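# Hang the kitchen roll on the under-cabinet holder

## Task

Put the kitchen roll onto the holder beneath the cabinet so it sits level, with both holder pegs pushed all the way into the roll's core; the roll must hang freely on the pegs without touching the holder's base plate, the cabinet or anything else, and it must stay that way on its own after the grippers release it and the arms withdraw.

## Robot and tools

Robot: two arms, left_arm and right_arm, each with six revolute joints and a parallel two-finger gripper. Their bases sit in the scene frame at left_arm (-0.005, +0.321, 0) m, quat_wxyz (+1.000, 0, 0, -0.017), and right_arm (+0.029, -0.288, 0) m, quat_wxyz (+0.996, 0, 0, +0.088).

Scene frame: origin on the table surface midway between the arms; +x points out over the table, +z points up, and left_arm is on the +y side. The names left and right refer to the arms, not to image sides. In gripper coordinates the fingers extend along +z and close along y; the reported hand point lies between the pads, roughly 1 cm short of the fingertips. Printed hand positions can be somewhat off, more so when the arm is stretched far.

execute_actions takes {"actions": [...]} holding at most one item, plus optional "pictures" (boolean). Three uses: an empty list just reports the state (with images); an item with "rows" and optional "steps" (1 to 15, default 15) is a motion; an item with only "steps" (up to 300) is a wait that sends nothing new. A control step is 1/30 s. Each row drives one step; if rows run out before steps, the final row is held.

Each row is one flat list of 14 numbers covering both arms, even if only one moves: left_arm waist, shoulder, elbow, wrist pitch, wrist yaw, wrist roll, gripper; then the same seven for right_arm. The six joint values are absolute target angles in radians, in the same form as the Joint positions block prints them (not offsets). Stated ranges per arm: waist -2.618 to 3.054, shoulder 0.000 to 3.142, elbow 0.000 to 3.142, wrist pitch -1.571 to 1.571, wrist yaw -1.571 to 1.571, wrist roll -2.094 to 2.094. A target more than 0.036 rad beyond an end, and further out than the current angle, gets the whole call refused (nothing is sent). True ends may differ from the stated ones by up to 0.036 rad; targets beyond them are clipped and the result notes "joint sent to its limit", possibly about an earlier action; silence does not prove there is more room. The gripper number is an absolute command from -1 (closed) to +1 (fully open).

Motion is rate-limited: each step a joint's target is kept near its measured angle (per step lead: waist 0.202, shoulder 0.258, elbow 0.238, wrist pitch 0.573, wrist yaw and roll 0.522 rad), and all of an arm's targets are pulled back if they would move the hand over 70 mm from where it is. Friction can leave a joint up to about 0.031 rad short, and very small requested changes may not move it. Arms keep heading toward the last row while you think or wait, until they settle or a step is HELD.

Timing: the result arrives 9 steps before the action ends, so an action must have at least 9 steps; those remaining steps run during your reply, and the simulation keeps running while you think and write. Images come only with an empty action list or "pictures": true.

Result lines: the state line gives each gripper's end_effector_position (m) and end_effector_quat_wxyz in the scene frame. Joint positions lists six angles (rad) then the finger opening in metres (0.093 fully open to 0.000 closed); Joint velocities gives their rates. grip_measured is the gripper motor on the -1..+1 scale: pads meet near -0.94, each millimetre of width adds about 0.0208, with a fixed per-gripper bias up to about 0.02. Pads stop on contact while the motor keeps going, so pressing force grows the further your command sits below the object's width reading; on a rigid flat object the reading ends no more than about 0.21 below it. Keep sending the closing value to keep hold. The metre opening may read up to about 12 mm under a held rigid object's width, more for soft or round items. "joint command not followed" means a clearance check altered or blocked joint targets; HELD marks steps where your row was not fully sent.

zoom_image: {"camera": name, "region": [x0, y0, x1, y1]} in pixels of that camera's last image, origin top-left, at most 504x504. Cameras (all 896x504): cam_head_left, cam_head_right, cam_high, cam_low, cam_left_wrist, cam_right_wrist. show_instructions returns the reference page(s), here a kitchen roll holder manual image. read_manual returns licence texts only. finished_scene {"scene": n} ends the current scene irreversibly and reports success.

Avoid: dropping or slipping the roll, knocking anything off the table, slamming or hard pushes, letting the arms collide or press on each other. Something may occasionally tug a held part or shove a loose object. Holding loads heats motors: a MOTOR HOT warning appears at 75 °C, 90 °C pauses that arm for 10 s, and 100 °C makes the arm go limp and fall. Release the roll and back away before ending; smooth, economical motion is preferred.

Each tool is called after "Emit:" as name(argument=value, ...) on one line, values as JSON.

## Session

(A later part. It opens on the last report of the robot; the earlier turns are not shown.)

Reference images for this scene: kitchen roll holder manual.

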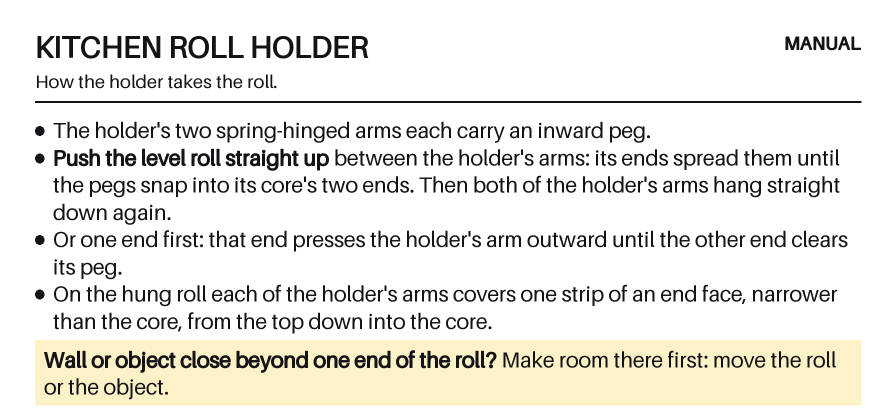

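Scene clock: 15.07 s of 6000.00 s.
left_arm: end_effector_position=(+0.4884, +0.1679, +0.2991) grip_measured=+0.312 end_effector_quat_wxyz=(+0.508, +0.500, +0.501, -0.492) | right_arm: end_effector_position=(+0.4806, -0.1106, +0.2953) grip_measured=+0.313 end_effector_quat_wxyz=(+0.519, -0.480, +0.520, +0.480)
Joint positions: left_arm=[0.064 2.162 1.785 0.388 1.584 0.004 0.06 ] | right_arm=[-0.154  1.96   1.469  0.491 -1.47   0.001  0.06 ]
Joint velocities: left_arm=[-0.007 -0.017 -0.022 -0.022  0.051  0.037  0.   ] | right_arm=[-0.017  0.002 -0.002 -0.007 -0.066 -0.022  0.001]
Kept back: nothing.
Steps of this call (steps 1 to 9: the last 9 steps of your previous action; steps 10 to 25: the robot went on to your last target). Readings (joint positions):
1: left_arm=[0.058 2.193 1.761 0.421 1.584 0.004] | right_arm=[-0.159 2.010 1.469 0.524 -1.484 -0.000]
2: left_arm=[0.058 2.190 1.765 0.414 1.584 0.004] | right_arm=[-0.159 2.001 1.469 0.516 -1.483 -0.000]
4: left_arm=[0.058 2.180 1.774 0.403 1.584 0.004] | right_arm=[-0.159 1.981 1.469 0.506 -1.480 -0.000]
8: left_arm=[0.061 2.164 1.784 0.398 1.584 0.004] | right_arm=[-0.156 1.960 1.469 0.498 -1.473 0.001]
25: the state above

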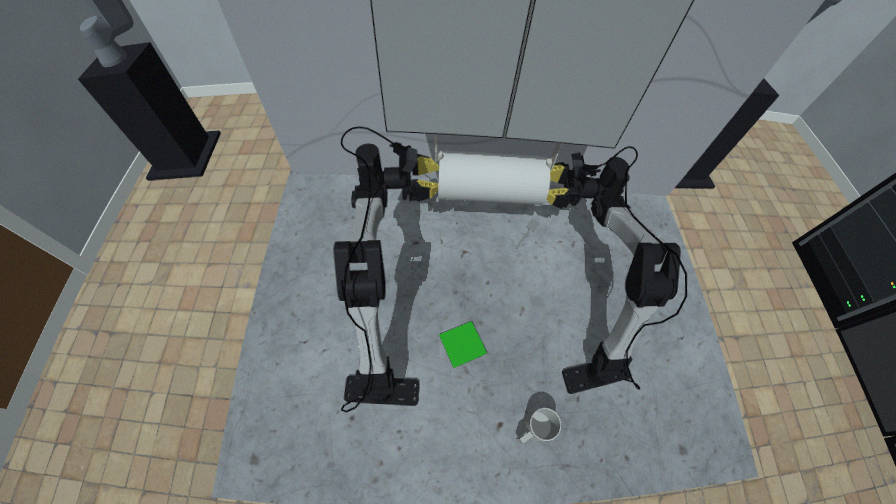

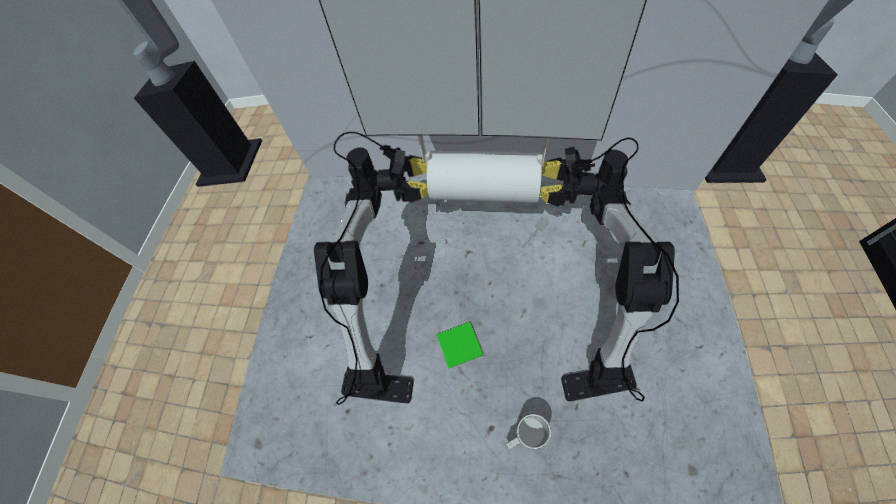

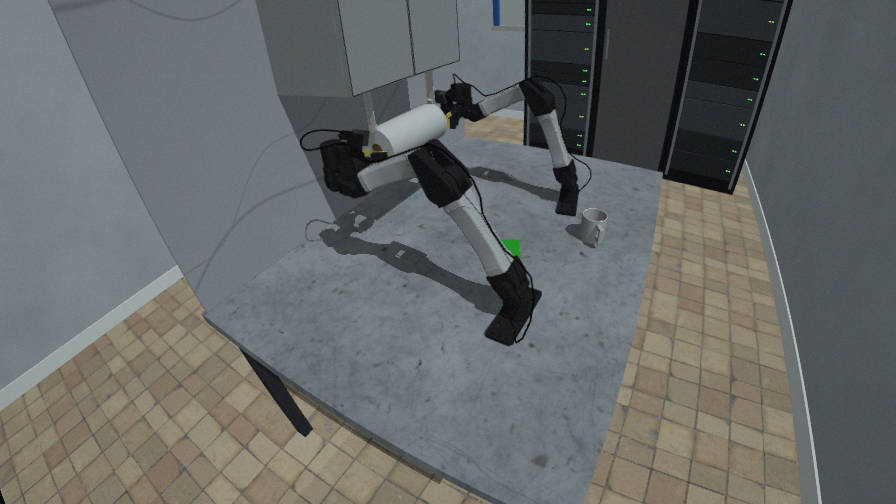

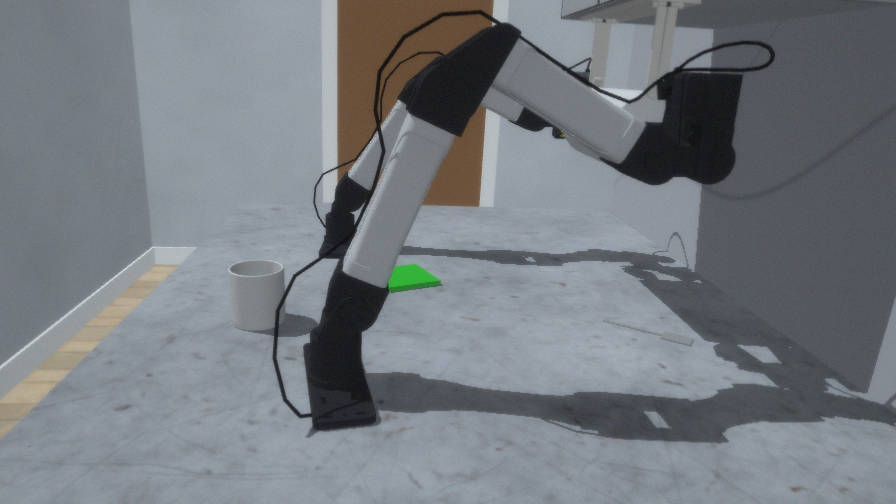

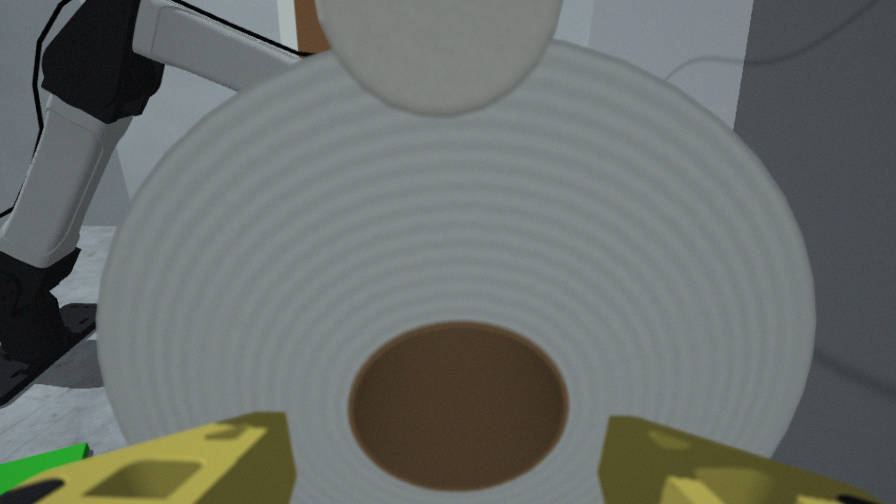

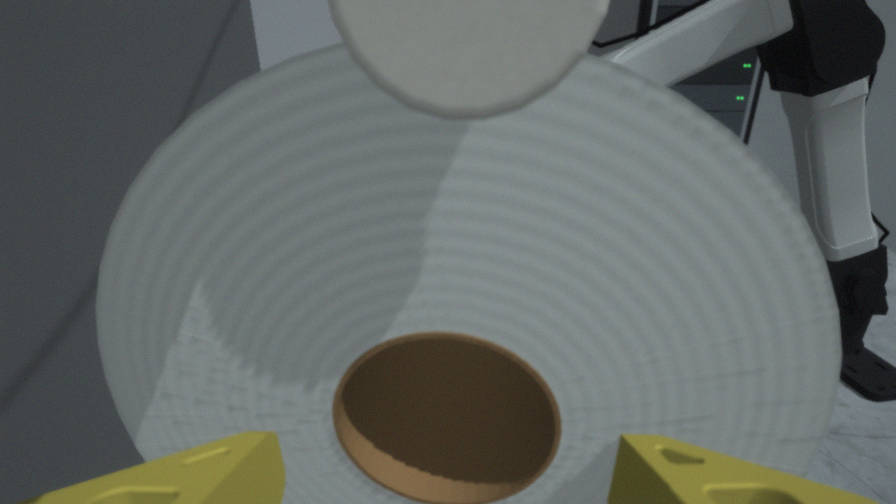

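Emit:
execute_actions(actions=[{"rows":[[-0.066,2.138,1.82,0.373,1.575,0,0.31,-0.024,1.937,1.5,0.483,-1.47,0,0.31],[-0.066,2.136,1.83,0.361,1.575,0,0.31,-0.024,1.935,1.51,0.471,-1.47,0,0.31],[-0.066,2.134,1.84,0.349,1.575,0,0.31,-0.024,1.932,1.52,0.459,-1.47,0,0.31],[-0.066,2.132,1.85,0.337,1.575,0,0.31,-0.024,1.93,1.53,0.447,-1.47,0,0.31],[-0.066,2.13,1.86,0.325,1.575,0,0.31,-0.024,1.927,1.54,0.435,-1.47,0,0.31],[-0.066,2.128,1.87,0.313,1.575,0,0.31,-0.024,1.925,1.55,0.423,-1.47,0,0.31],[-0.066,2.126,1.88,0.301,1.575,0,0.31,-0.024,1.922,1.56,0.411,-1.47,0,0.31],[-0.066,2.124,1.89,0.289,1.575,0,0.31,-0.024,1.92,1.57,0.399,-1.47,0,0.31],[-0.066,2.122,1.9,0.277,1.575,0,0.31,-0.024,1.917,1.58,0.387,-1.47,0,0.31],[-0.066,2.12,1.91,0.27,1.575,0,0.31,-0.024,1.915,1.59,0.38,-1.47,0,0.31]],"steps":15}])

Emit:
execute_actions(actions=[{"rows":[[-0.066,2.118,1.92,0.258,1.575,0,0.31,-0.024,1.912,1.6,0.367,-1.47,0,0.31],[-0.066,2.116,1.93,0.246,1.575,0,0.31,-0.024,1.91,1.61,0.355,-1.47,0,0.31],[-0.066,2.114,1.94,0.234,1.575,0,0.31,-0.024,1.907,1.62,0.342,-1.47,0,0.31],[-0.066,2.112,1.95,0.222,1.575,0,0.31,-0.024,1.905,1.63,0.33,-1.47,0,0.31],[-0.066,2.11,1.96,0.21,1.575,0,0.31,-0.024,1.902,1.64,0.317,-1.47,0,0.31],[-0.066,2.108,1.97,0.198,1.575,0,0.31,-0.024,1.9,1.65,0.305,-1.47,0,0.31],[-0.066,2.106,1.98,0.186,1.575,0,0.31,-0.024,1.897,1.66,0.292,-1.47,0,0.31],[-0.066,2.104,1.99,0.174,1.575,0,0.31,-0.024,1.895,1.67,0.28,-1.47,0,0.31],[-0.066,2.102,2.0,0.162,1.575,0,0.31,-0.024,1.892,1.68,0.267,-1.47,0,0.31],[-0.066,2.1,2.01,0.15,1.575,0,0.31,-0.024,1.89,1.69,0.255,-1.47,0,0.31]],"steps":15}])

Emit:
execute_actions(actions=[{"steps":28}], pictures=true)

Scene clock: 16.73 s of 6000.00 s.
left_arm: end_effector_position=(+0.4896, +0.1683, +0.3077) grip_measured=+0.312 end_effector_quat_wxyz=(+0.507, +0.498, +0.502, -0.493) | right_arm: end_effector_position=(+0.4820, -0.1101, +0.3004) grip_measured=+0.313 end_effector_quat_wxyz=(+0.514, -0.476, +0.524, +0.485)
Joint positions: left_arm=[0.065 2.162 1.82  0.349 1.584 0.004 0.06 ] | right_arm=[-0.153  1.96   1.496  0.446 -1.47   0.001  0.06 ]
Joint velocities: left_arm=[ 0.017 -0.002  0.305 -0.227 -0.007  0.007  0.001] | right_arm=[ 0.012 -0.007  0.217 -0.359  0.007  0.007  0.   ]
Steps of this call (steps 1 to 15: the robot went on to your last target; steps 16 to 44: nothing new was sent; steps 45 to 50: the first 6 steps of this action). Readings (joint positions):
45: left_arm=[0.064 2.162 1.785 0.387 1.584 0.004] | right_arm=[-0.154 1.960 1.469 0.489 -1.470 0.001]
46: left_arm=[0.064 2.162 1.788 0.382 1.584 0.004] | right_arm=[-0.154 1.960 1.471 0.484 -1.470 0.001]
48: left_arm=[0.064 2.162 1.800 0.365 1.584 0.004] | right_arm=[-0.153 1.960 1.481 0.468 -1.470 0.001]
50: the state above

Scene clock: 17.23 s of 6000.00 s.
left_arm: end_effector_position=(+0.4875, +0.1684, +0.3398) grip_measured=+0.312 end_effector_quat_wxyz=(+0.509, +0.500, +0.500, -0.490) | right_arm: end_effector_position=(+0.4839, -0.1096, +0.3126) grip_measured=+0.313 end_effector_quat_wxyz=(+0.494, -0.462, +0.539, +0.502)
Joint positions: left_arm=[0.065 2.146 1.921 0.24  1.584 0.005 0.06 ] | right_arm=[-0.152  1.96   1.57   0.304 -1.476 -0.     0.06 ]
Joint velocities: left_arm=[ 0.002 -0.066  0.266 -0.227 -0.022  0.007 -0.   ] | right_arm=[-0.012 -0.022  0.178 -0.33   0.007  0.022 -0.   ]
Steps of this call (steps 1 to 9: the last 9 steps of your previous action; steps 10 to 15: the first 6 steps of this action). Readings (joint positions):
10: left_arm=[0.065 2.154 1.881 0.279 1.584 0.005] | right_arm=[-0.152 1.960 1.545 0.355 -1.472 0.001]
11: left_arm=[0.065 2.152 1.886 0.273 1.584 0.005] | right_arm=[-0.152 1.960 1.548 0.348 -1.474 0.001]
13: left_arm=[0.065 2.150 1.902 0.258 1.584 0.005] | right_arm=[-0.152 1.960 1.558 0.328 -1.475 0.000]
15: the state above

Scene clock: 18.17 s of 6000.00 s.
left_arm: end_effector_position=(+0.4787, +0.1687, +0.3710) grip_measured=+0.312 end_effector_quat_wxyz=(+0.513, +0.504, +0.496, -0.486) | right_arm: end_effector_position=(+0.4752, -0.1093, +0.3623) grip_measured=+0.313 end_effector_quat_wxyz=(+0.520, -0.483, +0.516, +0.480)
Joint positions: left_arm=[0.066 2.114 1.99  0.155 1.584 0.004 0.06 ] | right_arm=[-0.151  1.91   1.666  0.253 -1.473  0.001  0.06 ]
Joint velocities: left_arm=[-0.002 -0.007 -0.007  0.022 -0.022 -0.037 -0.   ] | right_arm=[ 0.002 -0.002  0.017 -0.022 -0.037  0.007  0.002]
Kept back: nothing.
Steps of this call (steps 1 to 9: the last 9 steps of your previous action; steps 10 to 28: the robot went on to your last target). Readings (joint positions):
1: left_arm=[0.065 2.144 1.931 0.230 1.584 0.005] | right_arm=[-0.152 1.960 1.578 0.294 -1.476 -0.000]
2: left_arm=[0.065 2.142 1.942 0.220 1.584 0.005] | right_arm=[-0.152 1.958 1.590 0.285 -1.477 -0.000]
4: left_arm=[0.065 2.136 1.963 0.200 1.584 0.005] | right_arm=[-0.152 1.951 1.615 0.268 -1.477 -0.000]
8: left_arm=[0.065 2.121 1.986 0.177 1.584 0.004] | right_arm=[-0.151 1.927 1.652 0.253 -1.477 0.000]
28: the state above

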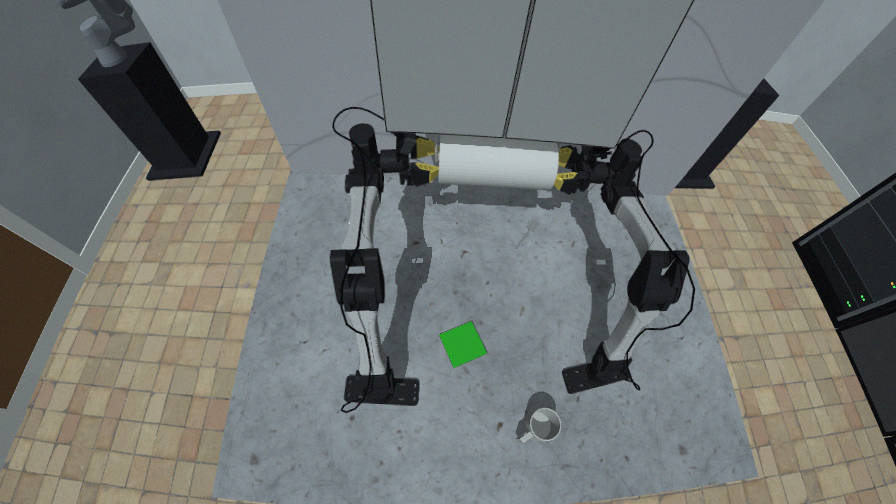

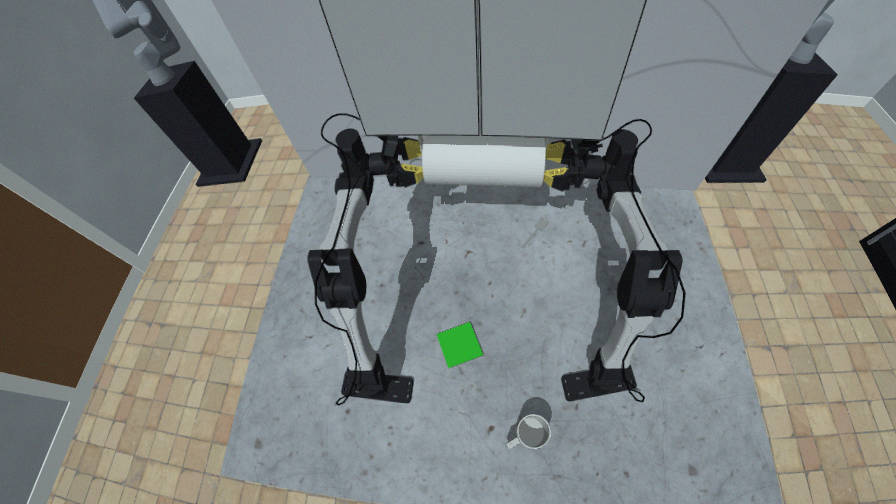

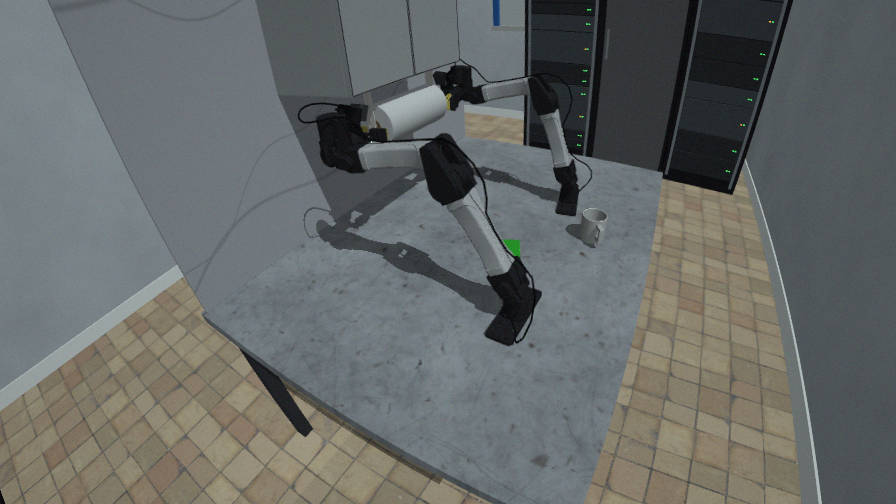

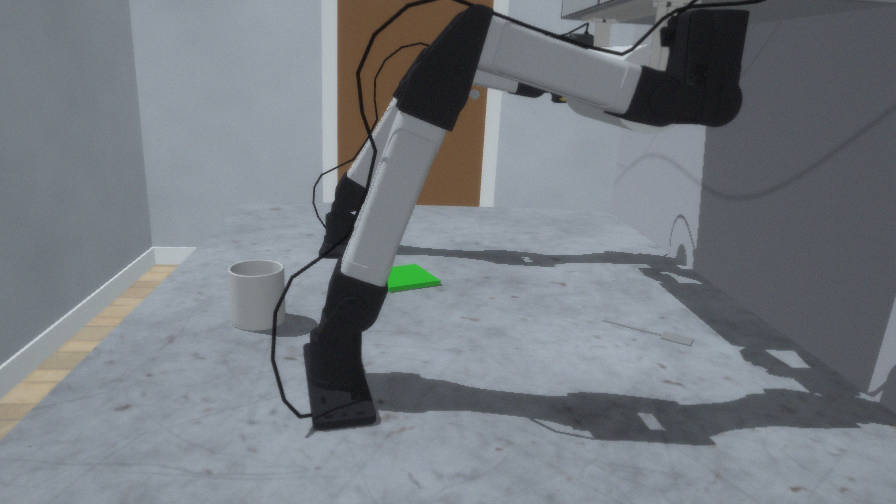

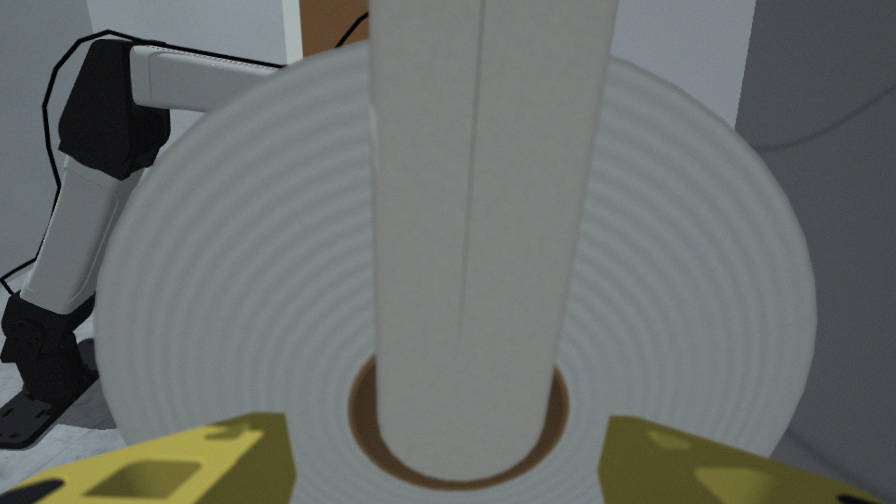

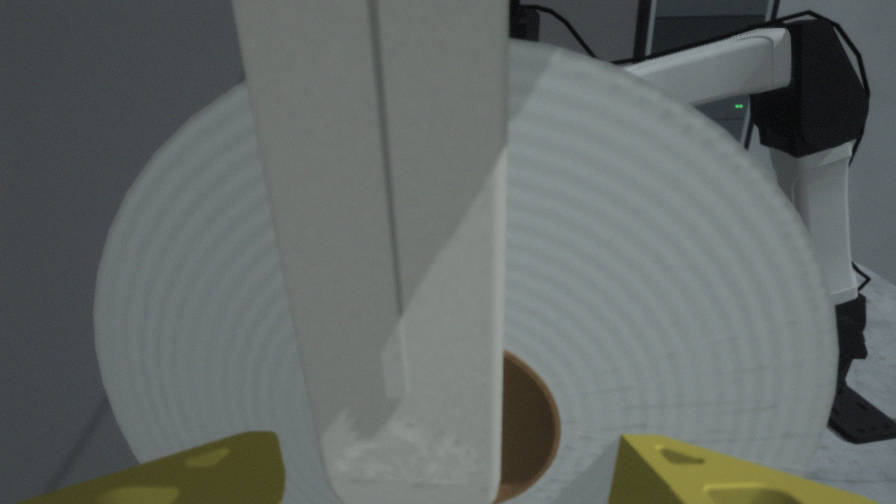

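Both in. Lower the left slightly to centre it, then release.

Emit:
execute_actions(actions=[{"rows":[[-0.066,2.135,2.0,0.15,1.575,0,0.31,-0.024,1.9,1.67,0.255,-1.47,0,0.31],[-0.066,2.135,2.0,0.15,1.575,0,0.31,-0.024,1.9,1.67,0.255,-1.47,0,0.31],[-0.066,2.135,2.0,0.15,1.575,0,0.31,-0.024,1.9,1.67,0.255,-1.47,0,0.31],[-0.066,2.13,2.0,0.15,1.575,0,0.31,-0.024,1.9,1.67,0.255,-1.47,0,0.31],[-0.066,2.125,2.0,0.15,1.575,0,0.31,-0.024,1.9,1.67,0.255,-1.47,0,0.31],[-0.04,2.125,2.0,0.15,1.575,0,0.31,-0.05,1.9,1.67,0.255,-1.47,0,0.31],[-0.02,2.125,2.0,0.15,1.575,0,0.31,-0.07,1.9,1.67,0.255,-1.47,0,0.31],[0,2.125,2.0,0.15,1.575,0,0.31,-0.09,1.9,1.67,0.255,-1.47,0,0.31],[0.02,2.125,2.0,0.15,1.575,0,0.31,-0.11,1.9,1.67,0.255,-1.47,0,0.31],[0.04,2.125,2.0,0.15,1.575,0,0.31,-0.13,1.9,1.67,0.255,-1.47,0,0.31],[0.06,2.125,2.0,0.15,1.575,0,0.31,-0.15,1.9,1.67,0.255,-1.47,0,0.31],[0.08,2.125,2.0,0.15,1.575,0,0.31,-0.17,1.9,1.67,0.255,-1.48,0,0.31],[0.1,2.125,2.0,0.15,1.575,0,0.31,-0.19,1.9,1.67,0.255,-1.49,0,0.31],[0.13,2.125,2.0,0.15,1.575,0,0.31,-0.22,1.9,1.67,0.255,-1.51,0,0.31],[0.16,2.125,2.0,0.15,1.575,0,0.31,-0.25,1.9,1.67,0.255,-1.53,0,0.31]],"steps":15}])

Emit:
execute_actions(actions=[{"rows":[[0.2,2.125,2.0,0.15,1.575,0,0.31,-0.29,1.9,1.67,0.255,-1.54,0,0.31],[0.24,2.1,1.95,0.16,1.575,0,0.31,-0.33,1.88,1.63,0.26,-1.54,0,0.31],[0.28,2.06,1.89,0.18,1.575,0,0.31,-0.37,1.85,1.58,0.27,-1.54,0,0.31],[0.32,2.02,1.83,0.2,1.575,0,0.31,-0.41,1.82,1.54,0.28,-1.54,0,0.31],[0.37,1.97,1.76,0.22,1.575,0,0.31,-0.46,1.79,1.5,0.29,-1.54,0,0.31],[0.42,1.92,1.68,0.24,1.575,0,0.31,-0.52,1.75,1.45,0.3,-1.54,0,0.31]],"steps":15}])

Emit:
execute_actions(actions=[{"steps":28}], pictures=true)

Scene clock: 19.37 s of 6000.00 s.
left_arm: end_effector_position=(+0.4826, +0.1693, +0.3640) grip_measured=+0.312 end_effector_quat_wxyz=(+0.510, +0.499, +0.501, -0.490) | right_arm: end_effector_position=(+0.4757, -0.1099, +0.3623) grip_measured=+0.313 end_effector_quat_wxyz=(+0.521, -0.483, +0.516, +0.479)
Joint positions: left_arm=[0.067 2.129 1.99  0.153 1.584 0.004 0.06 ] | right_arm=[-0.152  1.91   1.666  0.253 -1.471  0.001  0.06 ]
Joint velocities: left_arm=[ 0.012  0.037 -0.017 -0.022 -0.051 -0.007 -0.001] | right_arm=[-0.027  0.002 -0.017 -0.037  0.081  0.007  0.   ]
Steps of this call (steps 1 to 15: the robot went on to your last target; steps 16 to 30: nothing new was sent; steps 31 to 36: the first 6 steps of this action). Readings (joint positions):
31: left_arm=[0.066 2.115 1.990 0.155 1.584 0.004] | right_arm=[-0.151 1.910 1.666 0.253 -1.473 0.001]
32: left_arm=[0.066 2.117 1.990 0.155 1.584 0.004] | right_arm=[-0.151 1.910 1.666 0.253 -1.473 0.001]
34: left_arm=[0.066 2.124 1.990 0.154 1.584 0.004] | right_arm=[-0.151 1.910 1.666 0.253 -1.472 0.001]
36: the state above

Scene clock: 19.87 s of 6000.00 s.
left_arm: end_effector_position=(+0.4862, +0.2874, +0.3521) grip_measured=+0.312 end_effector_quat_wxyz=(+0.556, +0.415, +0.573, -0.437) | right_arm: end_effector_position=(+0.4805, -0.2247, +0.3530) grip_measured=+0.313 end_effector_quat_wxyz=(+0.561, -0.415, +0.573, +0.429)
Joint positions: left_arm=[0.313 2.031 1.811 0.177 1.573 0.004 0.06 ] | right_arm=[-0.414  1.834  1.542  0.267 -1.517  0.001  0.06 ]
Joint velocities: left_arm=[ 1.507 -1.092 -1.863  0.183  0.007  0.007 -0.   ] | right_arm=[-1.521 -0.813 -1.282  0.095 -0.095  0.066  0.001]
Steps of this call (steps 1 to 9: the last 9 steps of your previous action; steps 10 to 15: the first 6 steps of this action). Readings (joint positions):
10: left_arm=[0.115 2.130 1.990 0.151 1.584 0.004] | right_arm=[-0.206 1.910 1.666 0.253 -1.499 0.001]
11: left_arm=[0.140 2.128 1.986 0.152 1.583 0.004] | right_arm=[-0.234 1.908 1.664 0.253 -1.507 0.001]
13: left_arm=[0.214 2.095 1.925 0.162 1.578 0.004] | right_arm=[-0.312 1.884 1.620 0.259 -1.513 0.001]
15: the state above

Scene clock: 20.80 s of 6000.00 s.
left_arm: end_effector_position=(+0.4650, +0.3301, +0.3614) grip_measured=+0.312 end_effector_quat_wxyz=(+0.585, +0.394, +0.587, -0.398) | right_arm: end_effector_position=(+0.4648, -0.2672, +0.3607) grip_measured=+0.313 end_effector_quat_wxyz=(+0.587, -0.396, +0.586, +0.394)
Joint positions: left_arm=[0.418 1.932 1.699 0.224 1.573 0.004 0.06 ] | right_arm=[-0.524  1.763  1.474  0.293 -1.534  0.001  0.06 ]
Joint velocities: left_arm=[-0.002  0.002 -0.002  0.007 -0.007 -0.066  0.001] | right_arm=[-0.002 -0.012  0.022  0.095  0.051  0.037 -0.   ]
Kept back: nothing.
Steps of this call (steps 1 to 9: the last 9 steps of your previous action; steps 10 to 28: the robot went on to your last target). Readings (joint positions):
1: left_arm=[0.364 1.998 1.756 0.182 1.573 0.004] | right_arm=[-0.466 1.809 1.505 0.268 -1.520 0.001]
2: left_arm=[0.409 1.974 1.721 0.185 1.573 0.004] | right_arm=[-0.510 1.792 1.484 0.269 -1.523 0.001]
4: left_arm=[0.460 1.951 1.700 0.195 1.573 0.004] | right_arm=[-0.552 1.775 1.474 0.276 -1.525 0.001]
8: left_arm=[0.442 1.934 1.699 0.216 1.573 0.004] | right_arm=[-0.534 1.763 1.474 0.290 -1.530 0.001]
28: the state above

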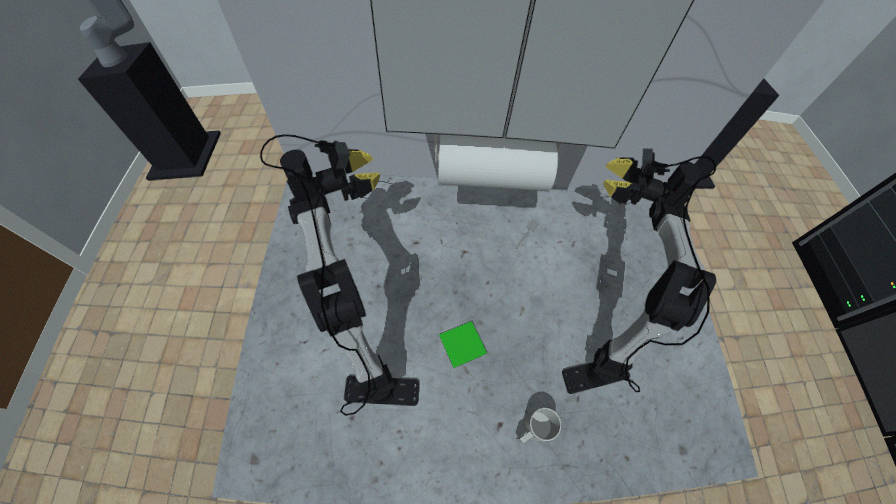

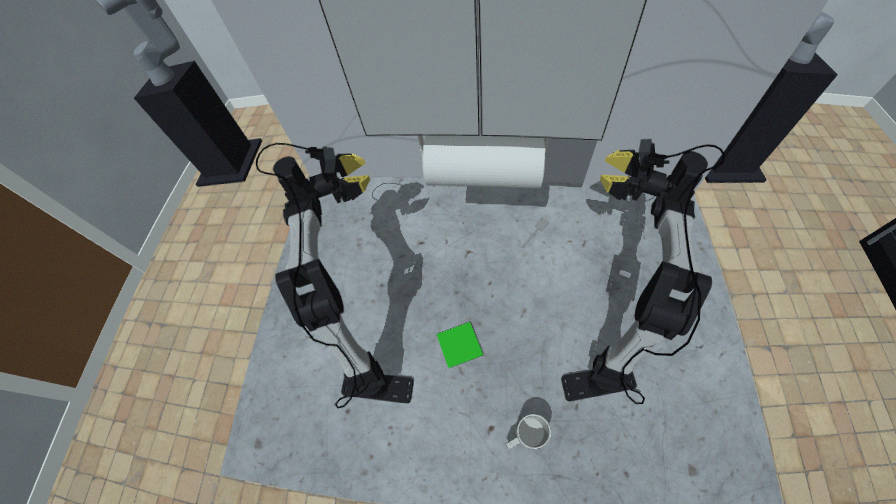

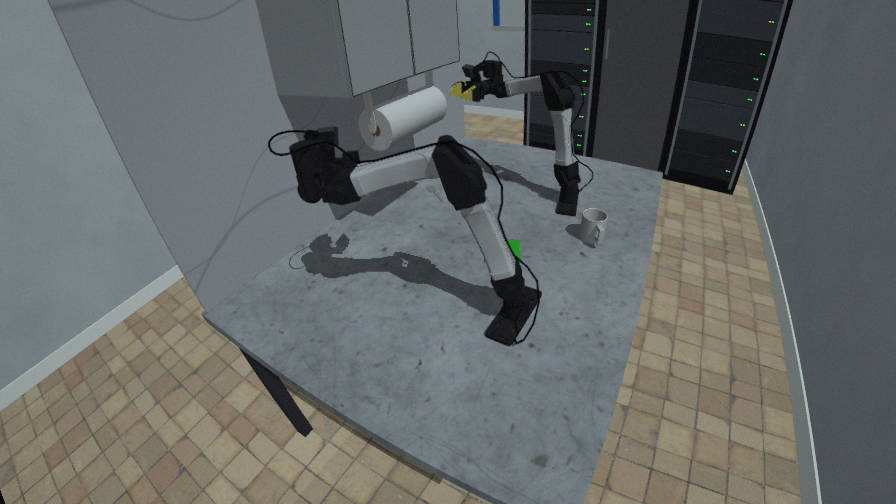

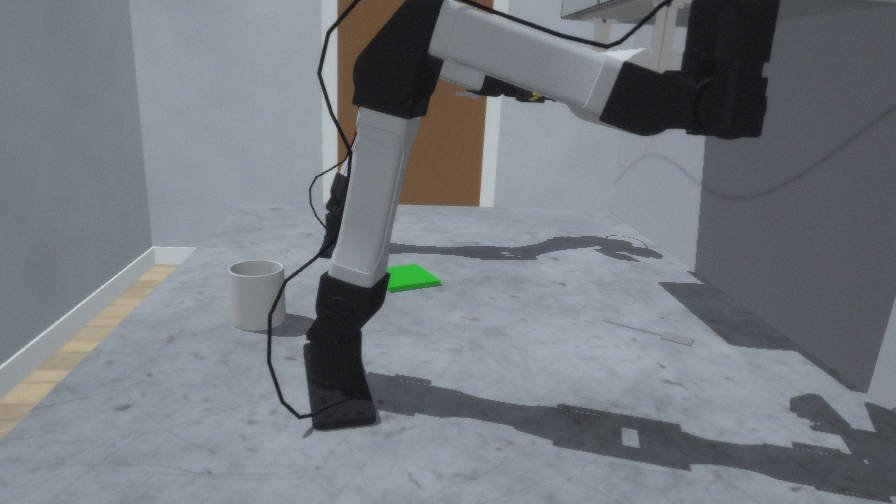

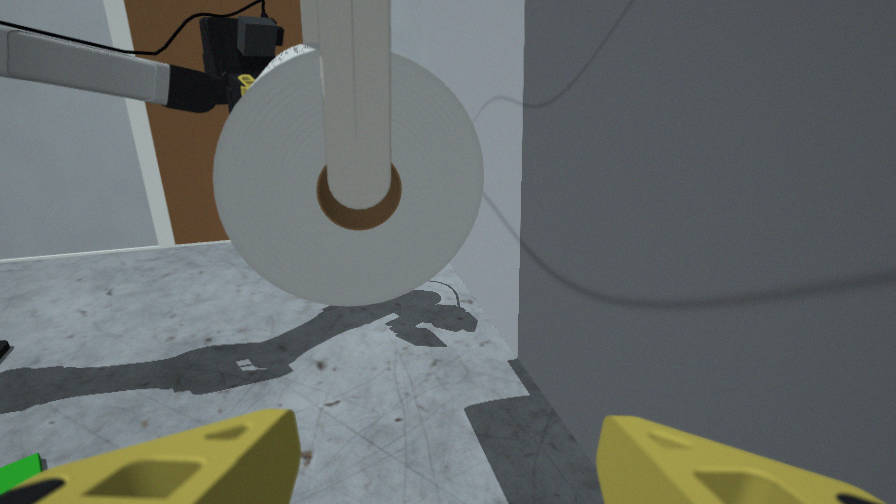

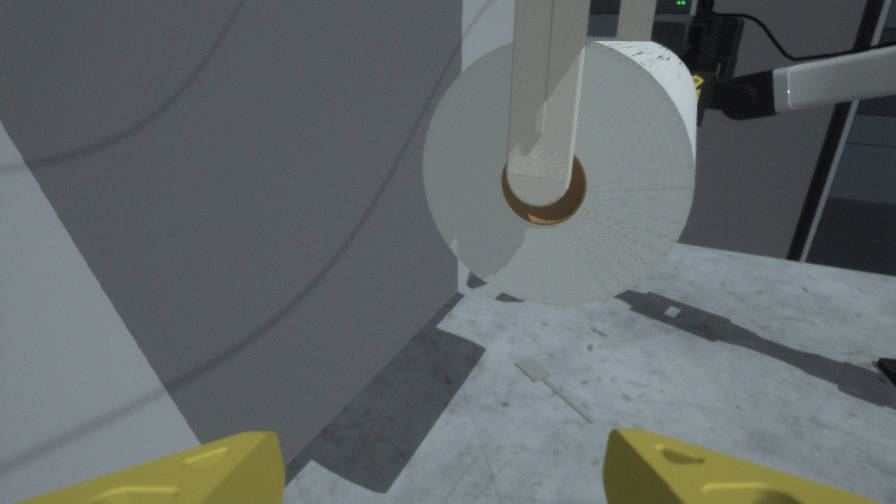

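Emit:
finished_scene(scene=2)

The scene is finished: the task was done.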